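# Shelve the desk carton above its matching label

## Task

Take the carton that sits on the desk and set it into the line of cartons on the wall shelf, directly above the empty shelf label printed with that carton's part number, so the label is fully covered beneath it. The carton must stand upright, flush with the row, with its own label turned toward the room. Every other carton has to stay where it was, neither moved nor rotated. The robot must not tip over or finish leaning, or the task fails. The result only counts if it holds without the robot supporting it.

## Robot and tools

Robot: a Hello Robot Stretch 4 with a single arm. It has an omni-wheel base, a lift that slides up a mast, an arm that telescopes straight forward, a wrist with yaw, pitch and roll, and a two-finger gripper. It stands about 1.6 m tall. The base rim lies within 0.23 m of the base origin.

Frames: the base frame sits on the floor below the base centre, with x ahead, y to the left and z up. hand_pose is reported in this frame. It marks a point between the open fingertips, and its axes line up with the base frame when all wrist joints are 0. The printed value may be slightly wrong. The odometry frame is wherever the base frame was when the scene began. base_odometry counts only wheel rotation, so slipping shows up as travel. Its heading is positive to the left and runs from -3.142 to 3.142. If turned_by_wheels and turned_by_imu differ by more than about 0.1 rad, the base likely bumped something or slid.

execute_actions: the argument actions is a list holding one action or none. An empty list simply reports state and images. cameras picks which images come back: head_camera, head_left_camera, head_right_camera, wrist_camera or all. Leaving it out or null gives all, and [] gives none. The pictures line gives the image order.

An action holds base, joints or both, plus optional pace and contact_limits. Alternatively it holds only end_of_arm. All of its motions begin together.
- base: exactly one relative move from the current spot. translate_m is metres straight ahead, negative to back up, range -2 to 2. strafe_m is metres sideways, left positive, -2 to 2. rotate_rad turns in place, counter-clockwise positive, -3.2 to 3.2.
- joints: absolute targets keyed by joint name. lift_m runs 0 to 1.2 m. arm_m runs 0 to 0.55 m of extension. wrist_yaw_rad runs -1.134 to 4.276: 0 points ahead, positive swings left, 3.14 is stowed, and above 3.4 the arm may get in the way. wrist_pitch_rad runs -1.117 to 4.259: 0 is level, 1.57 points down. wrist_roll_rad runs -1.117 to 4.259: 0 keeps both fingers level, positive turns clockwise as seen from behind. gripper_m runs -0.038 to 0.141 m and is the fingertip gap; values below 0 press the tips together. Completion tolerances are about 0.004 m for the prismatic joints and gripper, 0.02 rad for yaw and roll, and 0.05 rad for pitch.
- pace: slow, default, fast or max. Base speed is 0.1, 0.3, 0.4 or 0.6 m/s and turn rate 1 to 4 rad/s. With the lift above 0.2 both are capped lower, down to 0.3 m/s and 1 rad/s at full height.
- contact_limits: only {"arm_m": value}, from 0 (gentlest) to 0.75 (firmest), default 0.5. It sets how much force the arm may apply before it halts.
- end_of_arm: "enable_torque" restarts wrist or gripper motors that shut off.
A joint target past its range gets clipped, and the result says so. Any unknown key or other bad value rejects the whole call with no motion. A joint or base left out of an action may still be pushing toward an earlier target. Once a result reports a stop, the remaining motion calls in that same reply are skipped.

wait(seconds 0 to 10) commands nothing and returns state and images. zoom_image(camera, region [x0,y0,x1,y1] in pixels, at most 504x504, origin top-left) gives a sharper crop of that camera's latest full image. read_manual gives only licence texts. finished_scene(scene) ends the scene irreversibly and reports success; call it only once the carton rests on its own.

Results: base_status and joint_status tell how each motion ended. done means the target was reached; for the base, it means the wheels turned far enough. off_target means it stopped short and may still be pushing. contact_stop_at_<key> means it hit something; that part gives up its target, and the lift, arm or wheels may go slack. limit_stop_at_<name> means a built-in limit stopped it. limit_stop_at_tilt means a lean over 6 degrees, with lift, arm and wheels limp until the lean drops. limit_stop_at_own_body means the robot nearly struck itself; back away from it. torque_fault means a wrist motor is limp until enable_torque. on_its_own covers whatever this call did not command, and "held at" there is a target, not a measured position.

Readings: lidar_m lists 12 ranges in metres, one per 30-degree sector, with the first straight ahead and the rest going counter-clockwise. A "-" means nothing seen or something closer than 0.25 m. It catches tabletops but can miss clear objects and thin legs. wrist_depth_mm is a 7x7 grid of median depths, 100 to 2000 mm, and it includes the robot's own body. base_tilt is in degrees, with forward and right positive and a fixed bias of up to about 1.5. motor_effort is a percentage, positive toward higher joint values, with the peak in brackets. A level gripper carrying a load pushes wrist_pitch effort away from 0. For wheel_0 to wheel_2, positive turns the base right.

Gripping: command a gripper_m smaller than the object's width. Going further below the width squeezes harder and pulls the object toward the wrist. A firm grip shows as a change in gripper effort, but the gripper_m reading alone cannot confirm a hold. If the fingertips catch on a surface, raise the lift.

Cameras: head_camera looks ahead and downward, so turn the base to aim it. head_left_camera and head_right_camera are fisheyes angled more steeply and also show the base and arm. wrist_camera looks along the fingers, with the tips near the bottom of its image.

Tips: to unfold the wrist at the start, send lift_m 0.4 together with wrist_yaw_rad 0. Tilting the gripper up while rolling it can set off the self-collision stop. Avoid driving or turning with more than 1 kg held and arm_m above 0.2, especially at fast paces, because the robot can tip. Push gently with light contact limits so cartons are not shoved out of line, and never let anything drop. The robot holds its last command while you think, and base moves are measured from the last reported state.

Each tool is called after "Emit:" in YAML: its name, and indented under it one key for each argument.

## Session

Emit:
execute_actions:
  actions: []

Scene clock: 0.00 s.
base_odometry: x=+0.000 y=+0.000 heading=+0.000 (m, m, rad; odometry frame)
turned_by_wheels: +0.000 (rad since the last result)
turned_by_imu: +0.000 (rad since the last result)
base_tilt: forward=-0.1 right=+0.3 (deg)
lidar_m: 1.95 1.98 1.94 2.58 1.90 1.83 1.71 1.32 1.30 1.42 2.10 1.77
base_status: not commanded
joint_positions: lift_m=+0.221 arm_m=+0.001 wrist_yaw_rad=+3.178 wrist_pitch_rad=-0.001 wrist_roll_rad=-0.014 gripper_m=+0.057
joint_status: not commanded
motor_effort: lift_m=+19 arm_m=+0 wrist_yaw_rad=+1 wrist_pitch_rad=-8 wrist_roll_rad=-1 gripper_m=-3 wheel_0=+0 wheel_1=+0 wheel_2=+0 (%)
hand_pose: x=-0.1195 y=+0.0769 z=+0.3992 quat_wxyz=(-0.018, +0.001, -0.007, +1.000) (m; base frame)
wrist_depth_mm: - 141 140 - - - 1921 / - - 139 - - - 1808 / - 111 138 - - - 1756 / 143 130 152 - - - 1808 / 213 1464 1863 - - - 1808 / 221 1464 198 1708 214 1863 1756 / 223 991 1078 147 1025 1078 1182
pictures: head_camera, head_left_camera, head_right_camera, wrist_camera
Images, in order (width x height): head_camera 420x560, head_left_camera 420x672, head_right_camera 420x672, wrist_camera 616x392.

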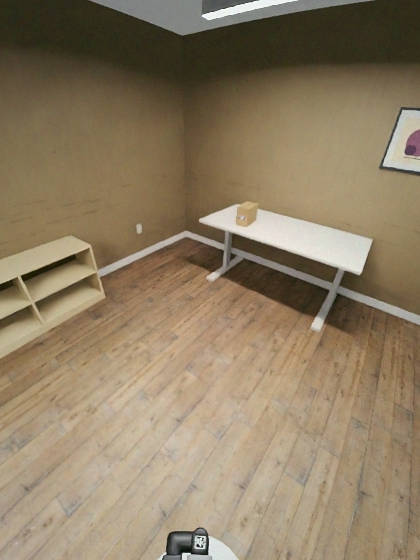

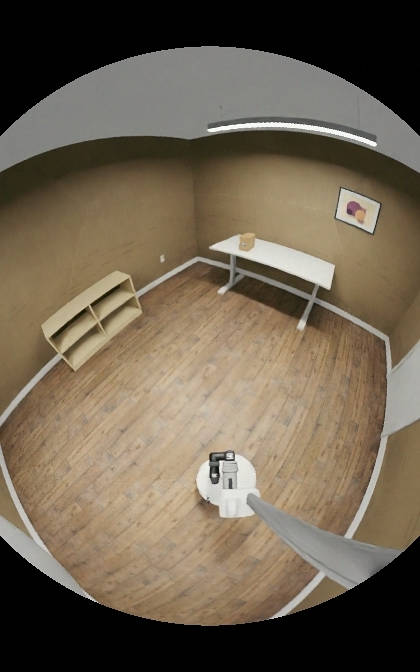

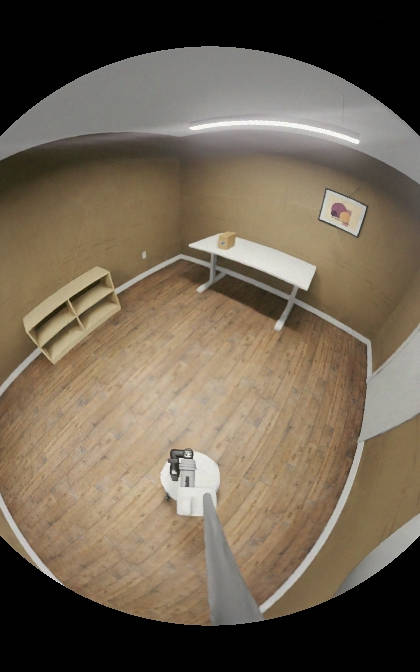

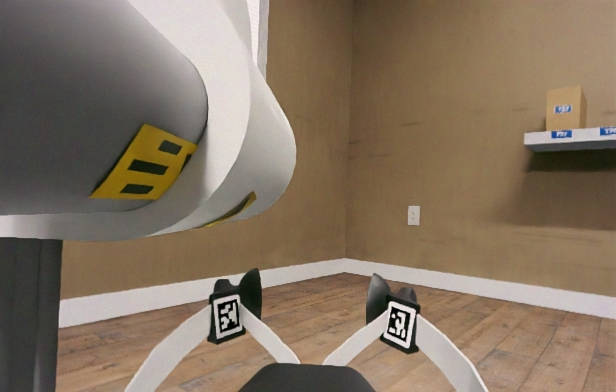

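Emit:
execute_actions:
  actions:
    - {"base":{"rotate_rad":-0.6},"joints":{"lift_m":0.62,"wrist_yaw_rad":0,"gripper_m":0.141},"pace":"fast"}
  cameras: ["head_camera","wrist_camera"]

Scene clock: 15.00 s.
base_odometry: x=+0.000 y=+0.000 heading=-0.600 (m, m, rad; odometry frame)
turned_by_wheels: -0.600 (rad since the last result)
turned_by_imu: -0.598 (rad since the last result)
base_tilt: forward=+0.0 right=+0.3 (deg)
lidar_m: 1.79 1.91 2.03 1.96 2.51 1.94 1.90 1.77 1.34 1.32 1.41 1.88
base_status: done
joint_positions: lift_m=+0.620 arm_m=+0.001 wrist_yaw_rad=+0.001 wrist_pitch_rad=-0.001 wrist_roll_rad=-0.014 gripper_m=+0.141
joint_status: all done
motor_effort: lift_m=+22(21) arm_m=+0(0) wrist_yaw_rad=-1(4) wrist_pitch_rad=-8(8) wrist_roll_rad=-2(1) gripper_m=-1(0) wheel_0=+0(8) wheel_1=+0(9) wheel_2=-1(6) (%)
hand_pose: x=+0.4605 y=-0.0873 z=+0.7982 quat_wxyz=(+1.000, -0.007, -0.001, +0.000) (m; base frame)
wrist_depth_mm: - - - - - - - / - - - - - - - / - - - - - - - / - - - - - - - / - - - - - - - / - 210 - - - 213 - / 1921 1863 - 148 - - 1921
pictures: head_camera, wrist_camera
Images, in order (width x height): head_camera 420x560, wrist_camera 616x392.

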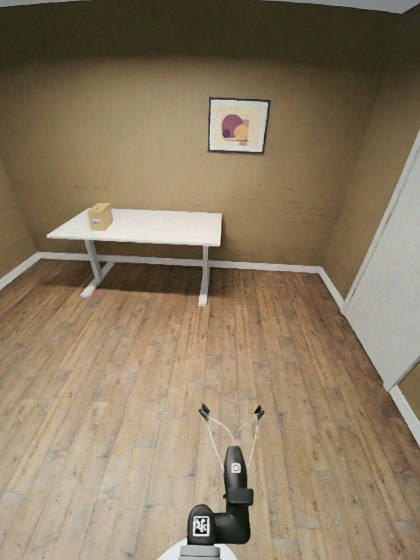

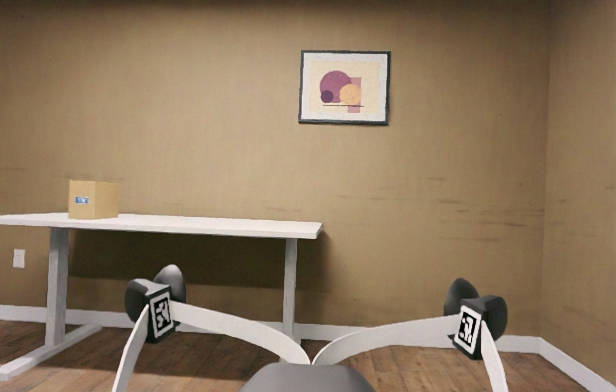

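Emit:
execute_actions:
  actions:
    - {"base":{"strafe_m":0.9},"pace":"fast"}
  cameras: []

Emit:
execute_actions:
  actions:
    - {"base":{"translate_m":0.9},"pace":"fast"}
  cameras: ["head_camera","wrist_camera"]

Scene clock: 30.50 s.
base_odometry: x=+0.508 y=+0.743 heading=-0.600 (m, m, rad; odometry frame)
turned_by_wheels: +0.000 (rad since the last result)
turned_by_imu: +0.004 (rad since the last result)
base_tilt: forward=+0.0 right=+0.3 (deg)
lidar_m: 1.84 1.93 1.11 1.06 1.57 2.17 1.87 1.92 2.26 2.19 2.31 1.89
base_status: done
joint_positions: lift_m=+0.620 arm_m=+0.001 wrist_yaw_rad=+0.000 wrist_pitch_rad=-0.001 wrist_roll_rad=-0.014 gripper_m=+0.141
joint_status: not commanded
motor_effort: lift_m=+22(22) arm_m=-1(0) wrist_yaw_rad=+1(0) wrist_pitch_rad=-8(8) wrist_roll_rad=-1(0) gripper_m=+0(0) wheel_0=+2(8) wheel_1=-1(11) wheel_2=+0(1) (%)
hand_pose: x=+0.4604 y=-0.0874 z=+0.7983 quat_wxyz=(+1.000, -0.007, -0.001, +0.000) (m; base frame)
wrist_depth_mm: - - - - - - - / - - - - - - - / - - - - - - - / - - - - - - - / - - - - - - - / - 210 - - - 213 - / 1983 1863 - 148 1983 - -
pictures: none
No camera images: the call's "cameras" was empty. Leave "cameras" out to get every camera's image.

Scene clock: 34.13 s.
base_odometry: x=+1.251 y=+0.235 heading=-0.600 (m, m, rad; odometry frame)
turned_by_wheels: +0.000 (rad since the last result)
turned_by_imu: +0.003 (rad since the last result)
base_tilt: forward=+0.0 right=+0.3 (deg)
lidar_m: 0.92 0.97 1.51 1.05 1.14 1.54 3.01 2.98 2.32 2.22 1.30 0.96
base_status: done
joint_positions: lift_m=+0.620 arm_m=+0.001 wrist_yaw_rad=+0.000 wrist_pitch_rad=-0.001 wrist_roll_rad=-0.014 gripper_m=+0.141
joint_status: not commanded
motor_effort: lift_m=+21(22) arm_m=+0(0) wrist_yaw_rad=+1(0) wrist_pitch_rad=-8(8) wrist_roll_rad=+0(0) gripper_m=+0(2) wheel_0=-2(6) wheel_1=+0(7) wheel_2=+0(12) (%)
hand_pose: x=+0.4604 y=-0.0874 z=+0.7983 quat_wxyz=(+1.000, -0.007, -0.001, +0.000) (m; base frame)
wrist_depth_mm: 1661 1661 1618 1576 1537 1537 1537 / 1661 1618 1576 1537 1576 1499 1499 / 1661 1661 1618 1576 1576 1499 1499 / 1661 1618 960 1537 1537 1537 1499 / 1618 917 891 1025 1078 1160 1255 / 1618 209 1618 1576 1537 213 1042 / 1618 1618 1537 148 1537 1499 1499
pictures: head_camera, wrist_camera
Images, in order (width x height): head_camera 420x560, wrist_camera 616x392.

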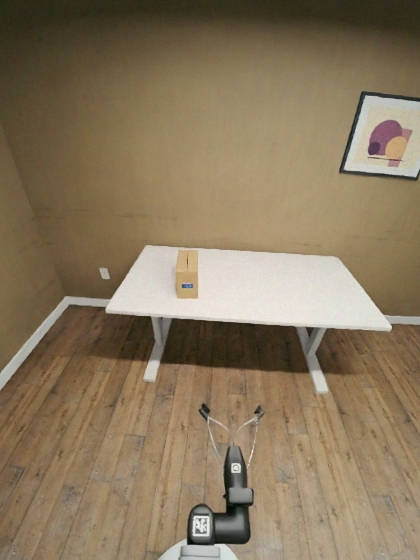

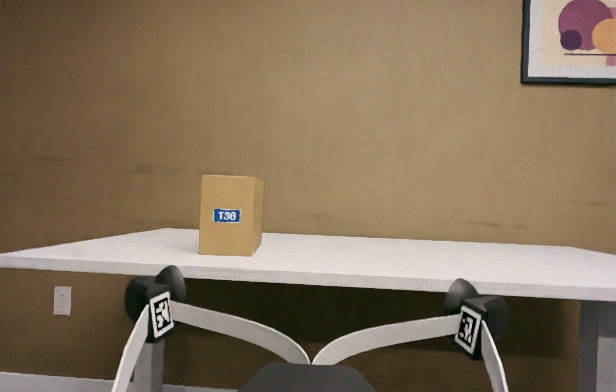

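Emit:
execute_actions:
  actions:
    - {"base":{"rotate_rad":-0.078}}
  cameras: []

Emit:
execute_actions:
  actions:
    - {"base":{"strafe_m":0.275},"joints":{"lift_m":0.60}}
  cameras: ["head_camera","wrist_camera"]

Scene clock: 47.40 s.
base_odometry: x=+1.251 y=+0.235 heading=-0.678 (m, m, rad; odometry frame)
turned_by_wheels: -0.078 (rad since the last result)
turned_by_imu: -0.077 (rad since the last result)
base_tilt: forward=+0.0 right=+0.3 (deg)
lidar_m: 0.90 0.98 1.55 1.05 1.12 1.47 2.98 2.81 2.35 2.19 2.25 1.00
base_status: done
joint_positions: lift_m=+0.620 arm_m=+0.001 wrist_yaw_rad=+0.000 wrist_pitch_rad=-0.001 wrist_roll_rad=-0.014 gripper_m=+0.141
joint_status: not commanded
motor_effort: lift_m=+22(22) arm_m=+0(0) wrist_yaw_rad=+1(1) wrist_pitch_rad=-8(8) wrist_roll_rad=+0(1) gripper_m=+2(1) wheel_0=-1(4) wheel_1=+1(4) wheel_2=+0(7) (%)
hand_pose: x=+0.4604 y=-0.0874 z=+0.7983 quat_wxyz=(+1.000, -0.007, -0.001, +0.000) (m; base frame)
wrist_depth_mm: 1576 1576 1576 1576 1618 1618 1576 / 1576 1576 1576 1576 1576 1576 1537 / 1576 1576 1576 1576 1576 1576 1576 / 1576 1537 1537 1576 1576 1576 1576 / 1025 866 878 1025 1098 1182 1576 / 1537 209 1576 1576 1576 213 1160 / 1576 1138 1576 148 1576 1618 1366
pictures: none
No camera images: the call's "cameras" was empty. Leave "cameras" out to get every camera's image.

Scene clock: 49.63 s.
base_odometry: x=+1.424 y=+0.449 heading=-0.678 (m, m, rad; odometry frame)
turned_by_wheels: +0.000 (rad since the last result)
turned_by_imu: +0.001 (rad since the last result)
base_tilt: forward=+0.0 right=+0.3 (deg)
lidar_m: 0.89 0.95 1.23 0.79 0.80 1.08 3.00 2.86 2.66 2.49 1.43 0.96
base_status: done
joint_positions: lift_m=+0.600 arm_m=+0.001 wrist_yaw_rad=+0.000 wrist_pitch_rad=-0.001 wrist_roll_rad=-0.014 gripper_m=+0.141
joint_status: all done
motor_effort: lift_m=+14(21) arm_m=+0(0) wrist_yaw_rad=+1(1) wrist_pitch_rad=-8(9) wrist_roll_rad=-1(0) gripper_m=-1(0) wheel_0=+1(7) wheel_1=-2(8) wheel_2=+0(1) (%)
hand_pose: x=+0.4604 y=-0.0874 z=+0.7789 quat_wxyz=(+1.000, -0.007, -0.001, +0.000) (m; base frame)
wrist_depth_mm: 1537 1537 1537 1537 1537 1576 1576 / 1576 1576 1537 1576 1576 1576 1576 / 1537 1576 1576 1537 1576 1576 1576 / 1537 1537 1576 878 1576 1576 1618 / 1576 960 1008 866 917 1008 1098 / 1537 209 1060 1576 1576 213 1576 / 1576 1537 1537 148 1576 1537 1576
pictures: head_camera, wrist_camera
Images, in order (width x height): head_camera 420x560, wrist_camera 616x392.

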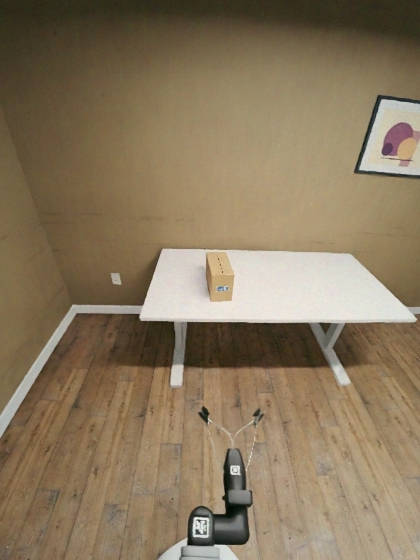

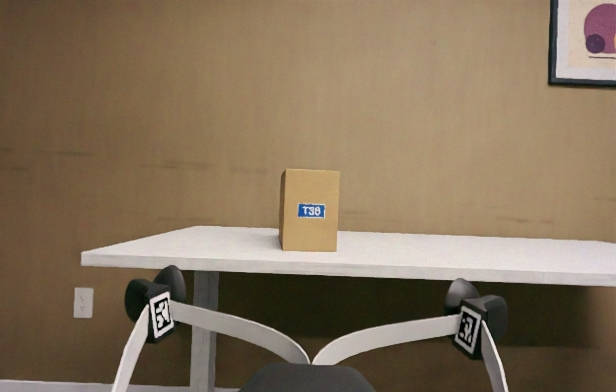

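Emit:
execute_actions:
  actions:
    - {"base":{"translate_m":0.3},"joints":{"arm_m":0.15}}
  cameras: ["wrist_camera"]

Scene clock: 63.00 s.
base_odometry: x=+1.657 y=+0.261 heading=-0.678 (m, m, rad; odometry frame)
turned_by_wheels: +0.000 (rad since the last result)
turned_by_imu: +0.002 (rad since the last result)
base_tilt: forward=+0.0 right=+0.3 (deg)
lidar_m: 0.61 0.63 1.28 1.18 0.84 1.10 3.32 3.21 2.63 2.41 0.96 0.68
base_status: done
joint_positions: lift_m=+0.600 arm_m=+0.149 wrist_yaw_rad=+0.000 wrist_pitch_rad=-0.001 wrist_roll_rad=-0.014 gripper_m=+0.141
joint_status: all done
motor_effort: lift_m=+14(14) arm_m=+7(8) wrist_yaw_rad=+1(2) wrist_pitch_rad=-8(8) wrist_roll_rad=+0(1) gripper_m=+2(0) wheel_0=+0(6) wheel_1=+2(5) wheel_2=+1(9) (%)
hand_pose: x=+0.6082 y=-0.0874 z=+0.7789 quat_wxyz=(+1.000, -0.007, -0.001, +0.000) (m; base frame)
wrist_depth_mm: 1078 1098 1098 1098 1098 1098 1098 / 1098 1098 1098 1078 1098 1098 1118 / 1098 1078 1078 413 1078 1098 1098 / 1078 1078 1098 407 1098 1098 1098 / 1078 741 654 410 917 976 1078 / 368 209 362 407 421 213 449 / 270 271 271 148 271 268 282
pictures: wrist_camera
Images, in order (width x height): wrist_camera 616x392.

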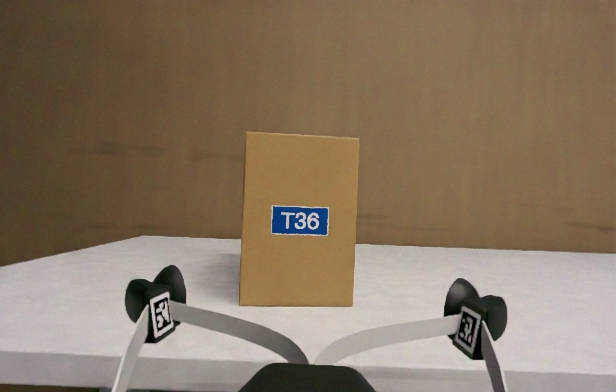

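Emit:
execute_actions:
  actions:
    - {"base":{"strafe_m":0.014},"joints":{"arm_m":0.37},"pace":"slow","contact_limits":{"arm_m":0.2}}
  cameras: ["wrist_camera"]

Scene clock: 72.70 s.
base_odometry: x=+1.666 y=+0.272 heading=-0.678 (m, m, rad; odometry frame)
turned_by_wheels: +0.000 (rad since the last result)
turned_by_imu: +0.002 (rad since the last result)
base_tilt: forward=+0.0 right=+0.3 (deg)
lidar_m: 0.61 0.66 1.27 1.16 0.85 1.08 3.34 3.22 2.67 2.46 0.94 0.67
base_status: done
joint_positions: lift_m=+0.600 arm_m=+0.369 wrist_yaw_rad=+0.000 wrist_pitch_rad=-0.001 wrist_roll_rad=-0.014 gripper_m=+0.141
joint_status: all done
motor_effort: lift_m=+13(13) arm_m=+7(8) wrist_yaw_rad=+1(1) wrist_pitch_rad=-7(8) wrist_roll_rad=+0(0) gripper_m=-1(0) wheel_0=+0(7) wheel_1=+2(5) wheel_2=+0(1) (%)
contact_limits: arm_m 0.2
hand_pose: x=+0.8281 y=-0.0874 z=+0.7789 quat_wxyz=(+1.000, -0.007, -0.001, +0.000) (m; base frame)
wrist_depth_mm: 854 866 878 866 878 866 878 / 854 866 197 200 205 878 878 / 854 866 196 200 204 878 878 / 866 866 196 200 204 878 866 / 866 741 196 200 204 866 866 / 366 211 195 200 202 213 449 / 248 239 196 148 202 256 282
pictures: wrist_camera
Images, in order (width x height): wrist_camera 616x392.

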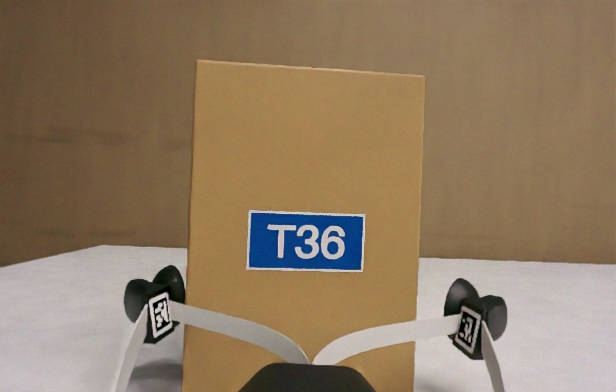

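Emit:
execute_actions:
  actions:
    - {"joints":{"arm_m":0.385},"pace":"slow","contact_limits":{"arm_m":0.2}}
  cameras: []

Emit:
execute_actions:
  actions:
    - {"joints":{"gripper_m":0.06}}
  cameras: []

Emit:
execute_actions:
  actions:
    - {"joints":{"lift_m":0.68},"pace":"slow"}
  cameras: ["wrist_camera"]

Scene clock: 83.03 s.
base_odometry: x=+1.666 y=+0.272 heading=-0.678 (m, m, rad; odometry frame)
turned_by_wheels: +0.000 (rad since the last result)
turned_by_imu: +0.001 (rad since the last result)
base_tilt: forward=+0.0 right=+0.3 (deg)
lidar_m: 0.61 0.66 1.26 1.16 0.83 1.11 3.33 3.23 2.64 2.45 0.96 0.69
base_status: not commanded
joint_positions: lift_m=+0.600 arm_m=+0.384 wrist_yaw_rad=+0.000 wrist_pitch_rad=-0.001 wrist_roll_rad=-0.014 gripper_m=+0.141
joint_status: all done
motor_effort: lift_m=+14(14) arm_m=+7(7) wrist_yaw_rad=+1(1) wrist_pitch_rad=-8(8) wrist_roll_rad=+0(0) gripper_m=+2(0) wheel_0=+0(0) wheel_1=+2(2) wheel_2=+0(1) (%)
contact_limits: arm_m 0.2
hand_pose: x=+0.8431 y=-0.0874 z=+0.7789 quat_wxyz=(+1.000, -0.007, -0.001, +0.000) (m; base frame)
wrist_depth_mm: 854 854 842 854 854 854 866 / 842 854 196 199 202 854 854 / 854 854 196 198 201 866 866 / 842 842 196 198 201 854 854 / 842 741 196 198 200 866 866 / 364 210 195 197 200 213 445 / 248 238 195 148 200 256 282
pictures: none
No camera images: the call's "cameras" was empty. Leave "cameras" out to get every camera's image.

Scene clock: 84.87 s.
base_odometry: x=+1.666 y=+0.272 heading=-0.678 (m, m, rad; odometry frame)
turned_by_wheels: +0.000 (rad since the last result)
turned_by_imu: +0.001 (rad since the last result)
base_tilt: forward=+0.0 right=+0.3 (deg)
lidar_m: 0.62 0.61 1.24 1.17 0.85 1.13 3.33 3.23 2.65 2.45 0.91 0.66
base_status: not commanded
joint_positions: lift_m=+0.600 arm_m=+0.384 wrist_yaw_rad=+0.000 wrist_pitch_rad=-0.001 wrist_roll_rad=-0.014 gripper_m=+0.060
joint_status: all done
motor_effort: lift_m=+14(13) arm_m=+7(7) wrist_yaw_rad=+1(1) wrist_pitch_rad=-8(8) wrist_roll_rad=+0(0) gripper_m=-19(18) wheel_0=+0(0) wheel_1=+2(2) wheel_2=+0(1) (%)
hand_pose: x=+0.8432 y=-0.0874 z=+0.7789 quat_wxyz=(+1.000, -0.007, -0.001, +0.000) (m; base frame)
wrist_depth_mm: 842 854 854 866 854 866 854 / 854 842 179 181 185 854 854 / 842 854 179 181 185 854 866 / 842 854 178 181 184 854 854 / 831 741 179 180 183 854 854 / 366 204 178 181 184 355 445 / 247 236 177 180 183 239 281
pictures: none
No camera images: the call's "cameras" was empty. Leave "cameras" out to get every camera's image.

Scene clock: 86.40 s.
base_odometry: x=+1.666 y=+0.272 heading=-0.678 (m, m, rad; odometry frame)
turned_by_wheels: +0.000 (rad since the last result)
turned_by_imu: +0.000 (rad since the last result)
base_tilt: forward=+0.1 right=+0.3 (deg)
lidar_m: 0.61 0.63 1.24 1.15 0.85 1.09 3.31 3.23 2.65 2.46 0.98 0.67
base_status: not commanded
joint_positions: lift_m=+0.680 arm_m=+0.384 wrist_yaw_rad=+0.000 wrist_pitch_rad=+0.001 wrist_roll_rad=-0.014 gripper_m=+0.060
joint_status: all done
motor_effort: lift_m=+24(24) arm_m=+7(7) wrist_yaw_rad=+1(1) wrist_pitch_rad=-14(15) wrist_roll_rad=-1(1) gripper_m=-20(19) wheel_0=+0(0) wheel_1=+2(2) wheel_2=+0(0) (%)
hand_pose: x=+0.8432 y=-0.0874 z=+0.8575 quat_wxyz=(+1.000, -0.007, +0.000, +0.000) (m; base frame)
wrist_depth_mm: 854 854 842 854 854 866 866 / 842 854 185 187 191 854 866 / 842 842 183 186 189 854 854 / 842 854 182 184 187 854 866 / 842 854 180 182 186 854 842 / 699 204 178 181 184 661 750 / 418 399 176 179 181 181 477
pictures: wrist_camera
Images, in order (width x height): wrist_camera 616x392.

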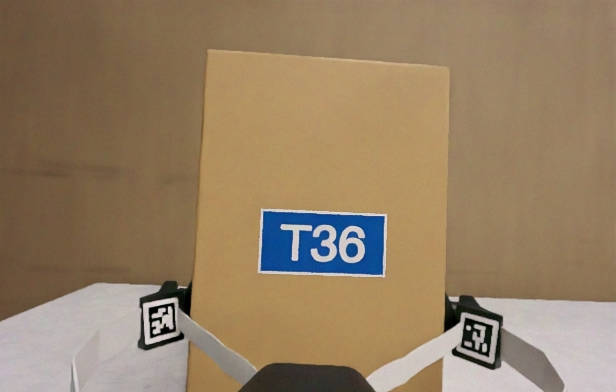

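Emit:
execute_actions:
  actions:
    - {"joints":{"arm_m":0.0}}
  cameras: []

Emit:
execute_actions:
  actions:
    - {"base":{"rotate_rad":3.1416},"pace":"slow"}
  cameras: ["head_camera"]

Scene clock: 119.87 s.
base_odometry: x=+1.666 y=+0.272 heading=-0.678 (m, m, rad; odometry frame)
turned_by_wheels: +0.000 (rad since the last result)
turned_by_imu: +0.002 (rad since the last result)
base_tilt: forward=+0.0 right=+0.3 (deg)
lidar_m: 0.39 0.65 1.26 1.19 0.85 1.10 3.28 3.24 2.61 2.48 0.96 0.41
base_status: not commanded
joint_positions: lift_m=+0.680 arm_m=+0.002 wrist_yaw_rad=+0.000 wrist_pitch_rad=+0.001 wrist_roll_rad=-0.014 gripper_m=+0.060
joint_status: all done
motor_effort: lift_m=+23(24) arm_m=-7(8) wrist_yaw_rad=+1(1) wrist_pitch_rad=-15(15) wrist_roll_rad=+0(2) gripper_m=-18(19) wheel_0=+0(1) wheel_1=+2(2) wheel_2=+0(0) (%)
hand_pose: x=+0.4616 y=-0.0874 z=+0.8574 quat_wxyz=(+1.000, -0.007, +0.001, +0.000) (m; base frame)
wrist_depth_mm: 1255 1229 1255 1229 1255 1281 1255 / 1229 1255 185 187 190 1255 1255 / 1229 1229 183 186 189 1229 1229 / 1229 1229 182 184 187 1255 1255 / 1229 1229 180 182 186 1255 1229 / 1229 204 179 181 184 676 750 / 421 415 176 179 182 181 480
pictures: none
No camera images: the call's "cameras" was empty. Leave "cameras" out to get every camera's image.

Scene clock: 124.30 s.
base_odometry: x=+1.666 y=+0.272 heading=+2.463 (m, m, rad; odometry frame)
turned_by_wheels: +3.141 (rad since the last result)
turned_by_imu: +3.142 (rad since the last result)
base_tilt: forward=+0.0 right=+0.3 (deg)
lidar_m: 0.37 3.10 2.67 2.46 0.99 0.66 0.63 0.63 1.27 1.17 0.84 0.43
base_status: done
joint_positions: lift_m=+0.680 arm_m=+0.002 wrist_yaw_rad=+0.000 wrist_pitch_rad=+0.001 wrist_roll_rad=-0.014 gripper_m=+0.060
joint_status: not commanded
motor_effort: lift_m=+23(24) arm_m=-7(7) wrist_yaw_rad=+1(1) wrist_pitch_rad=-15(15) wrist_roll_rad=-1(1) gripper_m=-17(19) wheel_0=-1(7) wheel_1=-1(5) wheel_2=-1(2) (%)
hand_pose: x=+0.4616 y=-0.0874 z=+0.8574 quat_wxyz=(+1.000, -0.007, +0.001, +0.000) (m; base frame)
wrist_depth_mm: - - - - - - 1756 / - - 185 186 190 - 1756 / - - 183 186 189 - 1708 / - - 182 184 187 - 1708 / - - 180 182 186 - 1661 / - 204 178 181 184 1281 1308 / - 1983 176 180 181 181 1281
pictures: head_camera
Images, in order (width x height): head_camera 420x560.

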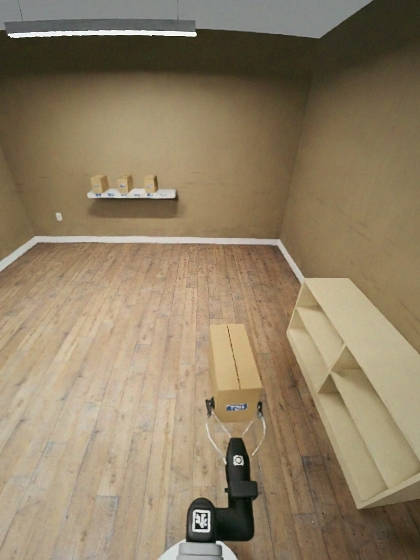

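Emit:
execute_actions:
  actions:
    - {"base":{"translate_m":2.0}}
  cameras: []

Emit:
execute_actions:
  actions:
    - {"base":{"strafe_m":0.95}}
  cameras: ["head_camera","wrist_camera"]

Scene clock: 141.80 s.
base_odometry: x=+0.108 y=+1.526 heading=+2.463 (m, m, rad; odometry frame)
turned_by_wheels: +0.000 (rad since the last result)
turned_by_imu: +0.006 (rad since the last result)
base_tilt: forward=+0.0 right=+0.3 (deg)
lidar_m: 0.39 1.13 1.42 2.57 2.74 2.84 3.42 1.05 0.82 1.06 1.12 0.42
base_status: done
joint_positions: lift_m=+0.680 arm_m=+0.002 wrist_yaw_rad=+0.000 wrist_pitch_rad=+0.001 wrist_roll_rad=-0.014 gripper_m=+0.060
joint_status: not commanded
motor_effort: lift_m=+23(24) arm_m=-7(7) wrist_yaw_rad=+1(1) wrist_pitch_rad=-15(15) wrist_roll_rad=+0(0) gripper_m=-18(17) wheel_0=+0(4) wheel_1=+0(6) wheel_2=+1(10) (%)
hand_pose: x=+0.4616 y=-0.0874 z=+0.8575 quat_wxyz=(+1.000, -0.007, +0.001, +0.000) (m; base frame)
wrist_depth_mm: 1118 1098 1118 1118 1118 1138 1138 / 1098 1118 185 187 190 1138 1138 / 1098 1098 183 185 189 1138 1138 / 1118 1118 182 184 187 1138 1138 / 976 1118 180 182 186 1138 1138 / 1118 204 178 181 184 1118 1138 / 1118 1098 176 179 181 182 1138
pictures: none
No camera images: the call's "cameras" was empty. Leave "cameras" out to get every camera's image.

Scene clock: 146.30 s.
base_odometry: x=-0.488 y=+0.786 heading=+2.463 (m, m, rad; odometry frame)
turned_by_wheels: +0.000 (rad since the last result)
turned_by_imu: +0.003 (rad since the last result)
base_tilt: forward=+0.0 right=+0.3 (deg)
lidar_m: 0.39 1.04 1.71 1.64 1.72 2.29 3.49 2.79 1.69 1.78 1.86 0.43
base_status: done
joint_positions: lift_m=+0.680 arm_m=+0.002 wrist_yaw_rad=+0.000 wrist_pitch_rad=+0.001 wrist_roll_rad=-0.014 gripper_m=+0.060
joint_status: not commanded
motor_effort: lift_m=+22(22) arm_m=-7(7) wrist_yaw_rad=+1(1) wrist_pitch_rad=-15(15) wrist_roll_rad=-1(0) gripper_m=-17(19) wheel_0=-1(6) wheel_1=-1(8) wheel_2=+0(1) (%)
hand_pose: x=+0.4616 y=-0.0874 z=+0.8575 quat_wxyz=(+1.000, -0.007, +0.001, +0.000) (m; base frame)
wrist_depth_mm: 1078 1060 1078 1078 1078 1060 1078 / 1060 1078 185 186 190 1078 1078 / 1078 1078 183 186 189 1078 1098 / 798 1060 182 183 187 1078 1060 / 809 798 180 182 185 1078 1078 / 1060 204 179 181 183 809 1078 / 1060 1042 176 179 181 181 1078
pictures: head_camera, wrist_camera
Images, in order (width x height): head_camera 420x560, wrist_camera 616x392.

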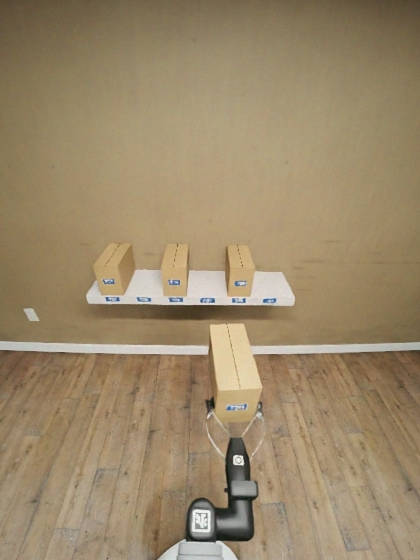

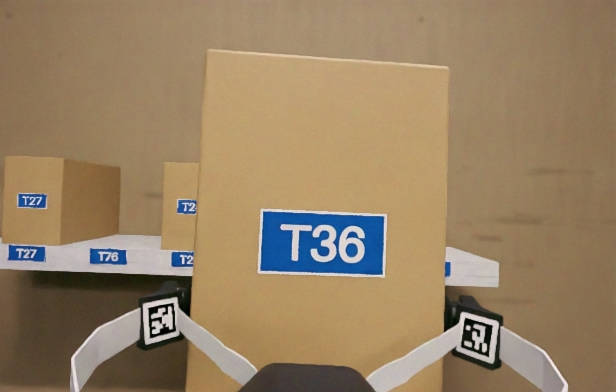

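Emit:
execute_actions:
  actions:
    - {"base":{"strafe_m":-0.22}}
  cameras: ["wrist_camera"]

Scene clock: 156.67 s.
base_odometry: x=-0.350 y=+0.958 heading=+2.464 (m, m, rad; odometry frame)
turned_by_wheels: +0.000 (rad since the last result)
turned_by_imu: +0.001 (rad since the last result)
base_tilt: forward=+0.0 right=+0.3 (deg)
lidar_m: 0.39 1.03 1.73 1.84 1.96 2.57 3.50 2.19 1.51 1.73 1.87 0.41
base_status: done
joint_positions: lift_m=+0.680 arm_m=+0.002 wrist_yaw_rad=+0.000 wrist_pitch_rad=+0.001 wrist_roll_rad=-0.014 gripper_m=+0.060
joint_status: not commanded
motor_effort: lift_m=+22(22) arm_m=-7(7) wrist_yaw_rad=+1(1) wrist_pitch_rad=-15(15) wrist_roll_rad=-1(0) gripper_m=-20(20) wheel_0=+0(5) wheel_1=+1(8) wheel_2=+0(0) (%)
hand_pose: x=+0.4616 y=-0.0874 z=+0.8575 quat_wxyz=(+1.000, -0.007, +0.001, +0.000) (m; base frame)
wrist_depth_mm: 1078 1078 1078 1098 1078 1098 1098 / 1078 1078 185 187 191 1078 1098 / 1060 1078 183 186 188 1098 1098 / 991 891 182 184 187 1098 1078 / 809 820 180 182 185 1098 1078 / 1078 204 179 181 183 1078 1098 / 1078 1060 176 179 182 182 1098
pictures: wrist_camera
Images, in order (width x height): wrist_camera 616x392.

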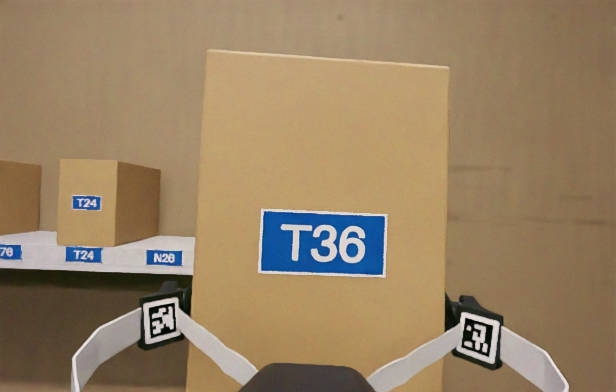

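Emit:
execute_actions:
  actions:
    - {"base":{"translate_m":0.3},"joints":{"lift_m":0.76,"wrist_yaw_rad":-0.06,"arm_m":0.15},"pace":"slow"}
  cameras: ["wrist_camera","head_camera"]

Scene clock: 179.50 s.
base_odometry: x=-0.583 y=+1.146 heading=+2.464 (m, m, rad; odometry frame)
turned_by_wheels: +0.000 (rad since the last result)
turned_by_imu: +0.003 (rad since the last result)
base_tilt: forward=+0.0 right=+0.3 (deg)
lidar_m: 0.52 0.71 0.99 1.88 1.97 2.63 3.81 2.12 1.60 1.80 1.48 0.56
base_status: done
joint_positions: lift_m=+0.760 arm_m=+0.149 wrist_yaw_rad=-0.060 wrist_pitch_rad=+0.001 wrist_roll_rad=-0.014 gripper_m=+0.060
joint_status: all done
motor_effort: lift_m=+23(25) arm_m=+7(8) wrist_yaw_rad=+1(4) wrist_pitch_rad=-15(16) wrist_roll_rad=+1(1) gripper_m=-19(20) wheel_0=+1(2) wheel_1=+2(4) wheel_2=+0(5) (%)
hand_pose: x=+0.6024 y=-0.1045 z=+0.9375 quat_wxyz=(+1.000, -0.007, +0.001, -0.030) (m; base frame)
wrist_depth_mm: 609 615 621 627 647 654 661 / 603 609 185 187 190 647 661 / 603 609 183 186 189 654 668 / 597 603 182 184 187 654 661 / 597 359 180 182 185 654 661 / 535 204 179 181 183 647 668 / 382 357 176 179 182 182 661
pictures: head_camera, wrist_camera
Images, in order (width x height): head_camera 420x560, wrist_camera 616x392.

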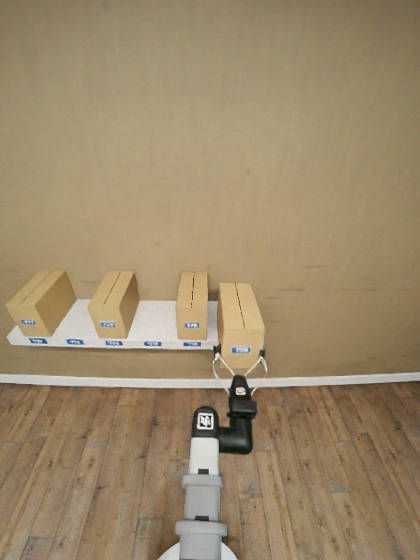

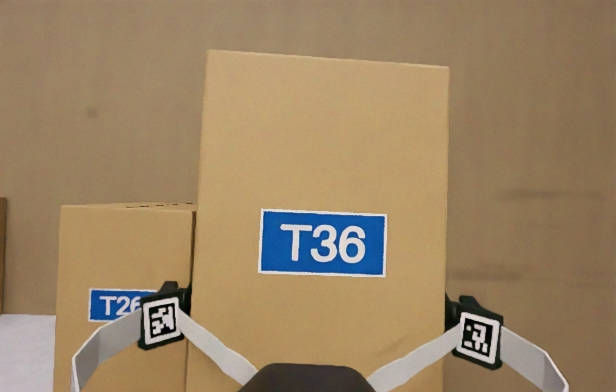

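Emit:
execute_actions:
  actions:
    - {"joints":{"arm_m":0.325},"pace":"slow","contact_limits":{"arm_m":0.2}}
  cameras: []

Emit:
execute_actions:
  actions:
    - {"joints":{"lift_m":0.70},"pace":"slow"}
  cameras: ["wrist_camera","head_camera"]

Scene clock: 196.43 s.
base_odometry: x=-0.583 y=+1.146 heading=+2.464 (m, m, rad; odometry frame)
turned_by_wheels: +0.000 (rad since the last result)
turned_by_imu: +0.002 (rad since the last result)
base_tilt: forward=-0.1 right=+0.3 (deg)
lidar_m: 0.71 0.73 0.97 1.86 1.97 2.64 3.82 2.12 1.63 1.79 1.45 0.73
base_status: not commanded
joint_positions: lift_m=+0.760 arm_m=+0.324 wrist_yaw_rad=-0.060 wrist_pitch_rad=+0.001 wrist_roll_rad=-0.014 gripper_m=+0.060
joint_status: all done
motor_effort: lift_m=+24(23) arm_m=+7(6) wrist_yaw_rad=+0(1) wrist_pitch_rad=-15(15) wrist_roll_rad=+0(1) gripper_m=-20(22) wheel_0=+1(1) wheel_1=+2(1) wheel_2=-1(0) (%)
contact_limits: arm_m 0.2
hand_pose: x=+0.7774 y=-0.1045 z=+0.9375 quat_wxyz=(+1.000, -0.007, +0.001, -0.030) (m; base frame)
wrist_depth_mm: 433 439 445 452 455 469 477 / 430 436 185 187 190 469 477 / 430 436 183 186 189 466 477 / 427 436 182 184 187 469 480 / 184 236 180 182 186 469 473 / 184 190 179 181 183 466 473 / 184 224 176 179 181 182 477
pictures: none
No camera images: the call's "cameras" was empty. Leave "cameras" out to get every camera's image.

Scene clock: 197.80 s.
base_odometry: x=-0.583 y=+1.146 heading=+2.464 (m, m, rad; odometry frame)
turned_by_wheels: +0.000 (rad since the last result)
turned_by_imu: +0.000 (rad since the last result)
base_tilt: forward=+0.0 right=+0.3 (deg)
lidar_m: 0.70 0.73 0.98 1.86 1.94 2.61 3.79 2.13 1.61 1.79 1.43 0.74
base_status: not commanded
joint_positions: lift_m=+0.700 arm_m=+0.324 wrist_yaw_rad=-0.060 wrist_pitch_rad=+0.001 wrist_roll_rad=-0.014 gripper_m=+0.060
joint_status: all done
motor_effort: lift_m=+14(25) arm_m=+7(7) wrist_yaw_rad=+1(1) wrist_pitch_rad=-14(15) wrist_roll_rad=-1(1) gripper_m=-16(21) wheel_0=+0(1) wheel_1=+1(1) wheel_2=-1(0) (%)
hand_pose: x=+0.7774 y=-0.1045 z=+0.8783 quat_wxyz=(+1.000, -0.007, +0.001, -0.030) (m; base frame)
wrist_depth_mm: 430 439 442 452 459 469 477 / 430 436 185 187 190 469 477 / 185 229 183 185 189 466 477 / 185 233 181 185 187 469 473 / 184 236 180 183 185 466 473 / 184 189 178 181 184 466 477 / 184 224 177 180 182 182 477
pictures: head_camera, wrist_camera
Images, in order (width x height): head_camera 420x560, wrist_camera 616x392.

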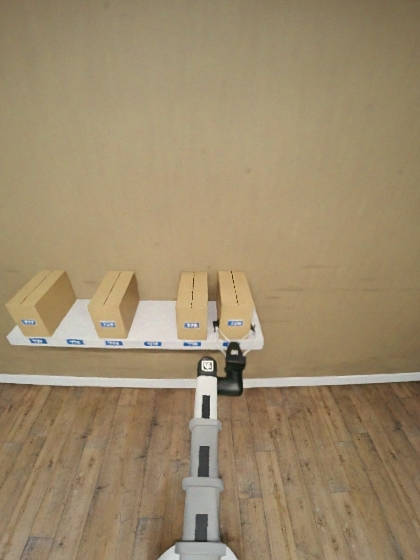

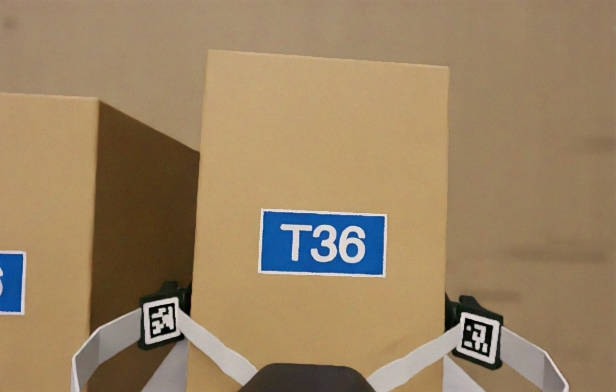

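Emit:
execute_actions:
  actions:
    - {"joints":{"lift_m":0.681},"pace":"slow"}
  cameras: []

Emit:
execute_actions:
  actions:
    - {"joints":{"gripper_m":0.125},"pace":"slow"}
  cameras: []

Emit:
execute_actions:
  actions:
    - {"joints":{"arm_m":0.0},"pace":"slow"}
  cameras: []

Emit:
execute_actions:
  actions:
    - {"joints":{"lift_m":0.6,"gripper_m":0.0,"wrist_yaw_rad":0.0},"pace":"slow"}
  cameras: ["wrist_camera","head_camera"]

Scene clock: 211.63 s.
base_odometry: x=-0.583 y=+1.146 heading=+2.464 (m, m, rad; odometry frame)
turned_by_wheels: +0.000 (rad since the last result)
turned_by_imu: +0.001 (rad since the last result)
base_tilt: forward=+0.0 right=+0.3 (deg)
lidar_m: 0.68 0.73 0.98 1.87 1.96 2.61 3.81 2.10 1.62 1.78 1.44 0.75
base_status: not commanded
joint_positions: lift_m=+0.681 arm_m=+0.324 wrist_yaw_rad=-0.060 wrist_pitch_rad=+0.001 wrist_roll_rad=-0.014 gripper_m=+0.060
joint_status: all done
motor_effort: lift_m=+14(14) arm_m=+7(7) wrist_yaw_rad=+1(1) wrist_pitch_rad=-13(15) wrist_roll_rad=+0(1) gripper_m=-21(21) wheel_0=+1(0) wheel_1=+1(1) wheel_2=-1(0) (%)
hand_pose: x=+0.7774 y=-0.1045 z=+0.8594 quat_wxyz=(+1.000, -0.007, +0.001, -0.030) (m; base frame)
wrist_depth_mm: 430 436 445 452 462 469 473 / 184 433 181 183 186 466 480 / 185 229 181 183 185 469 477 / 184 232 180 182 185 466 473 / 184 236 179 181 184 469 473 / 184 190 179 181 183 462 473 / 183 224 177 179 182 181 473
pictures: none
No camera images: the call's "cameras" was empty. Leave "cameras" out to get every camera's image.

Scene clock: 214.63 s.
base_odometry: x=-0.583 y=+1.146 heading=+2.464 (m, m, rad; odometry frame)
turned_by_wheels: +0.000 (rad since the last result)
turned_by_imu: +0.001 (rad since the last result)
base_tilt: forward=+0.0 right=+0.3 (deg)
lidar_m: 0.70 0.72 0.97 1.86 1.95 2.58 3.81 2.09 1.61 1.80 1.45 0.71
base_status: not commanded
joint_positions: lift_m=+0.681 arm_m=+0.324 wrist_yaw_rad=-0.060 wrist_pitch_rad=-0.001 wrist_roll_rad=-0.014 gripper_m=+0.125
joint_status: all done
motor_effort: lift_m=+13(14) arm_m=+7(7) wrist_yaw_rad=+2(2) wrist_pitch_rad=-10(15) wrist_roll_rad=-1(1) gripper_m=+1(22) wheel_0=+0(1) wheel_1=+1(1) wheel_2=+0(1) (%)
hand_pose: x=+0.7774 y=-0.1046 z=+0.8598 quat_wxyz=(+1.000, -0.007, +0.000, -0.030) (m; base frame)
wrist_depth_mm: 433 439 445 455 459 469 473 / 185 439 442 200 204 469 477 / 185 229 196 199 203 469 473 / 184 233 197 200 202 469 477 / 184 236 196 198 202 469 473 / 184 204 196 198 202 466 473 / 184 207 196 145 202 270 473
pictures: none
No camera images: the call's "cameras" was empty. Leave "cameras" out to get every camera's image.

Scene clock: 219.17 s.
base_odometry: x=-0.583 y=+1.146 heading=+2.464 (m, m, rad; odometry frame)
turned_by_wheels: +0.000 (rad since the last result)
turned_by_imu: +0.001 (rad since the last result)
base_tilt: forward=+0.0 right=+0.3 (deg)
lidar_m: 0.68 0.71 0.97 1.87 1.97 2.60 3.84 2.13 1.61 1.79 1.45 0.77
base_status: not commanded
joint_positions: lift_m=+0.681 arm_m=+0.002 wrist_yaw_rad=-0.060 wrist_pitch_rad=-0.001 wrist_roll_rad=-0.014 gripper_m=+0.125
joint_status: all done
motor_effort: lift_m=+14(14) arm_m=-7(7) wrist_yaw_rad=+2(2) wrist_pitch_rad=-8(9) wrist_roll_rad=+0(1) gripper_m=+0(1) wheel_0=+1(0) wheel_1=+1(1) wheel_2=+0(1) (%)
hand_pose: x=+0.4559 y=-0.1046 z=+0.8598 quat_wxyz=(+1.000, -0.007, +0.000, -0.030) (m; base frame)
wrist_depth_mm: 741 750 768 778 798 809 820 / 750 759 768 788 798 809 820 / 750 759 768 778 798 809 820 / 676 508 512 525 798 820 809 / 634 508 508 525 798 798 809 / 492 496 508 512 521 798 820 / 750 750 768 145 788 798 820
pictures: none
No camera images: the call's "cameras" was empty. Leave "cameras" out to get every camera's image.

Scene clock: 224.00 s.
base_odometry: x=-0.583 y=+1.146 heading=+2.464 (m, m, rad; odometry frame)
turned_by_wheels: +0.000 (rad since the last result)
turned_by_imu: +0.001 (rad since the last result)
base_tilt: forward=+0.0 right=+0.3 (deg)
lidar_m: 0.68 0.72 0.98 1.84 1.96 2.64 3.83 2.12 1.60 1.78 1.49 0.73
base_status: not commanded
joint_positions: lift_m=+0.600 arm_m=+0.002 wrist_yaw_rad=+0.000 wrist_pitch_rad=-0.001 wrist_roll_rad=-0.014 gripper_m=+0.000
joint_status: all done
motor_effort: lift_m=+13(14) arm_m=-7(7) wrist_yaw_rad=+3(4) wrist_pitch_rad=-9(9) wrist_roll_rad=-1(1) gripper_m=-5(3) wheel_0=+1(1) wheel_1=+1(1) wheel_2=+0(1) (%)
hand_pose: x=+0.4616 y=-0.0876 z=+0.7789 quat_wxyz=(+1.000, -0.007, +0.000, +0.000) (m; base frame)
wrist_depth_mm: 768 768 768 778 778 778 788 / 768 768 768 778 768 788 788 / 603 768 512 521 768 778 778 / 580 759 512 517 768 778 778 / 508 504 512 504 508 778 768 / 759 768 778 206 768 778 778 / 759 778 768 158 181 778 778
pictures: head_camera, wrist_camera
Images, in order (width x height): head_camera 420x560, wrist_camera 616x392.

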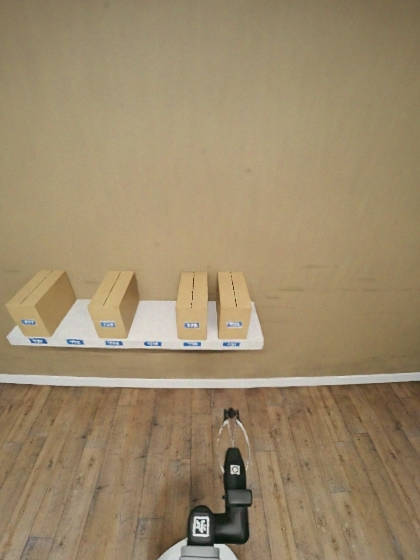

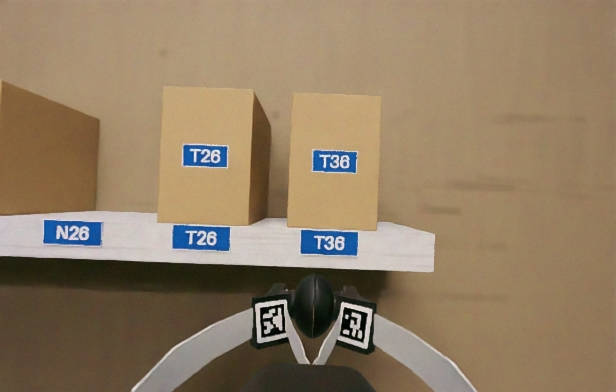

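Emit:
finished_scene:
  scene: 2

The scene is finished: the task was done.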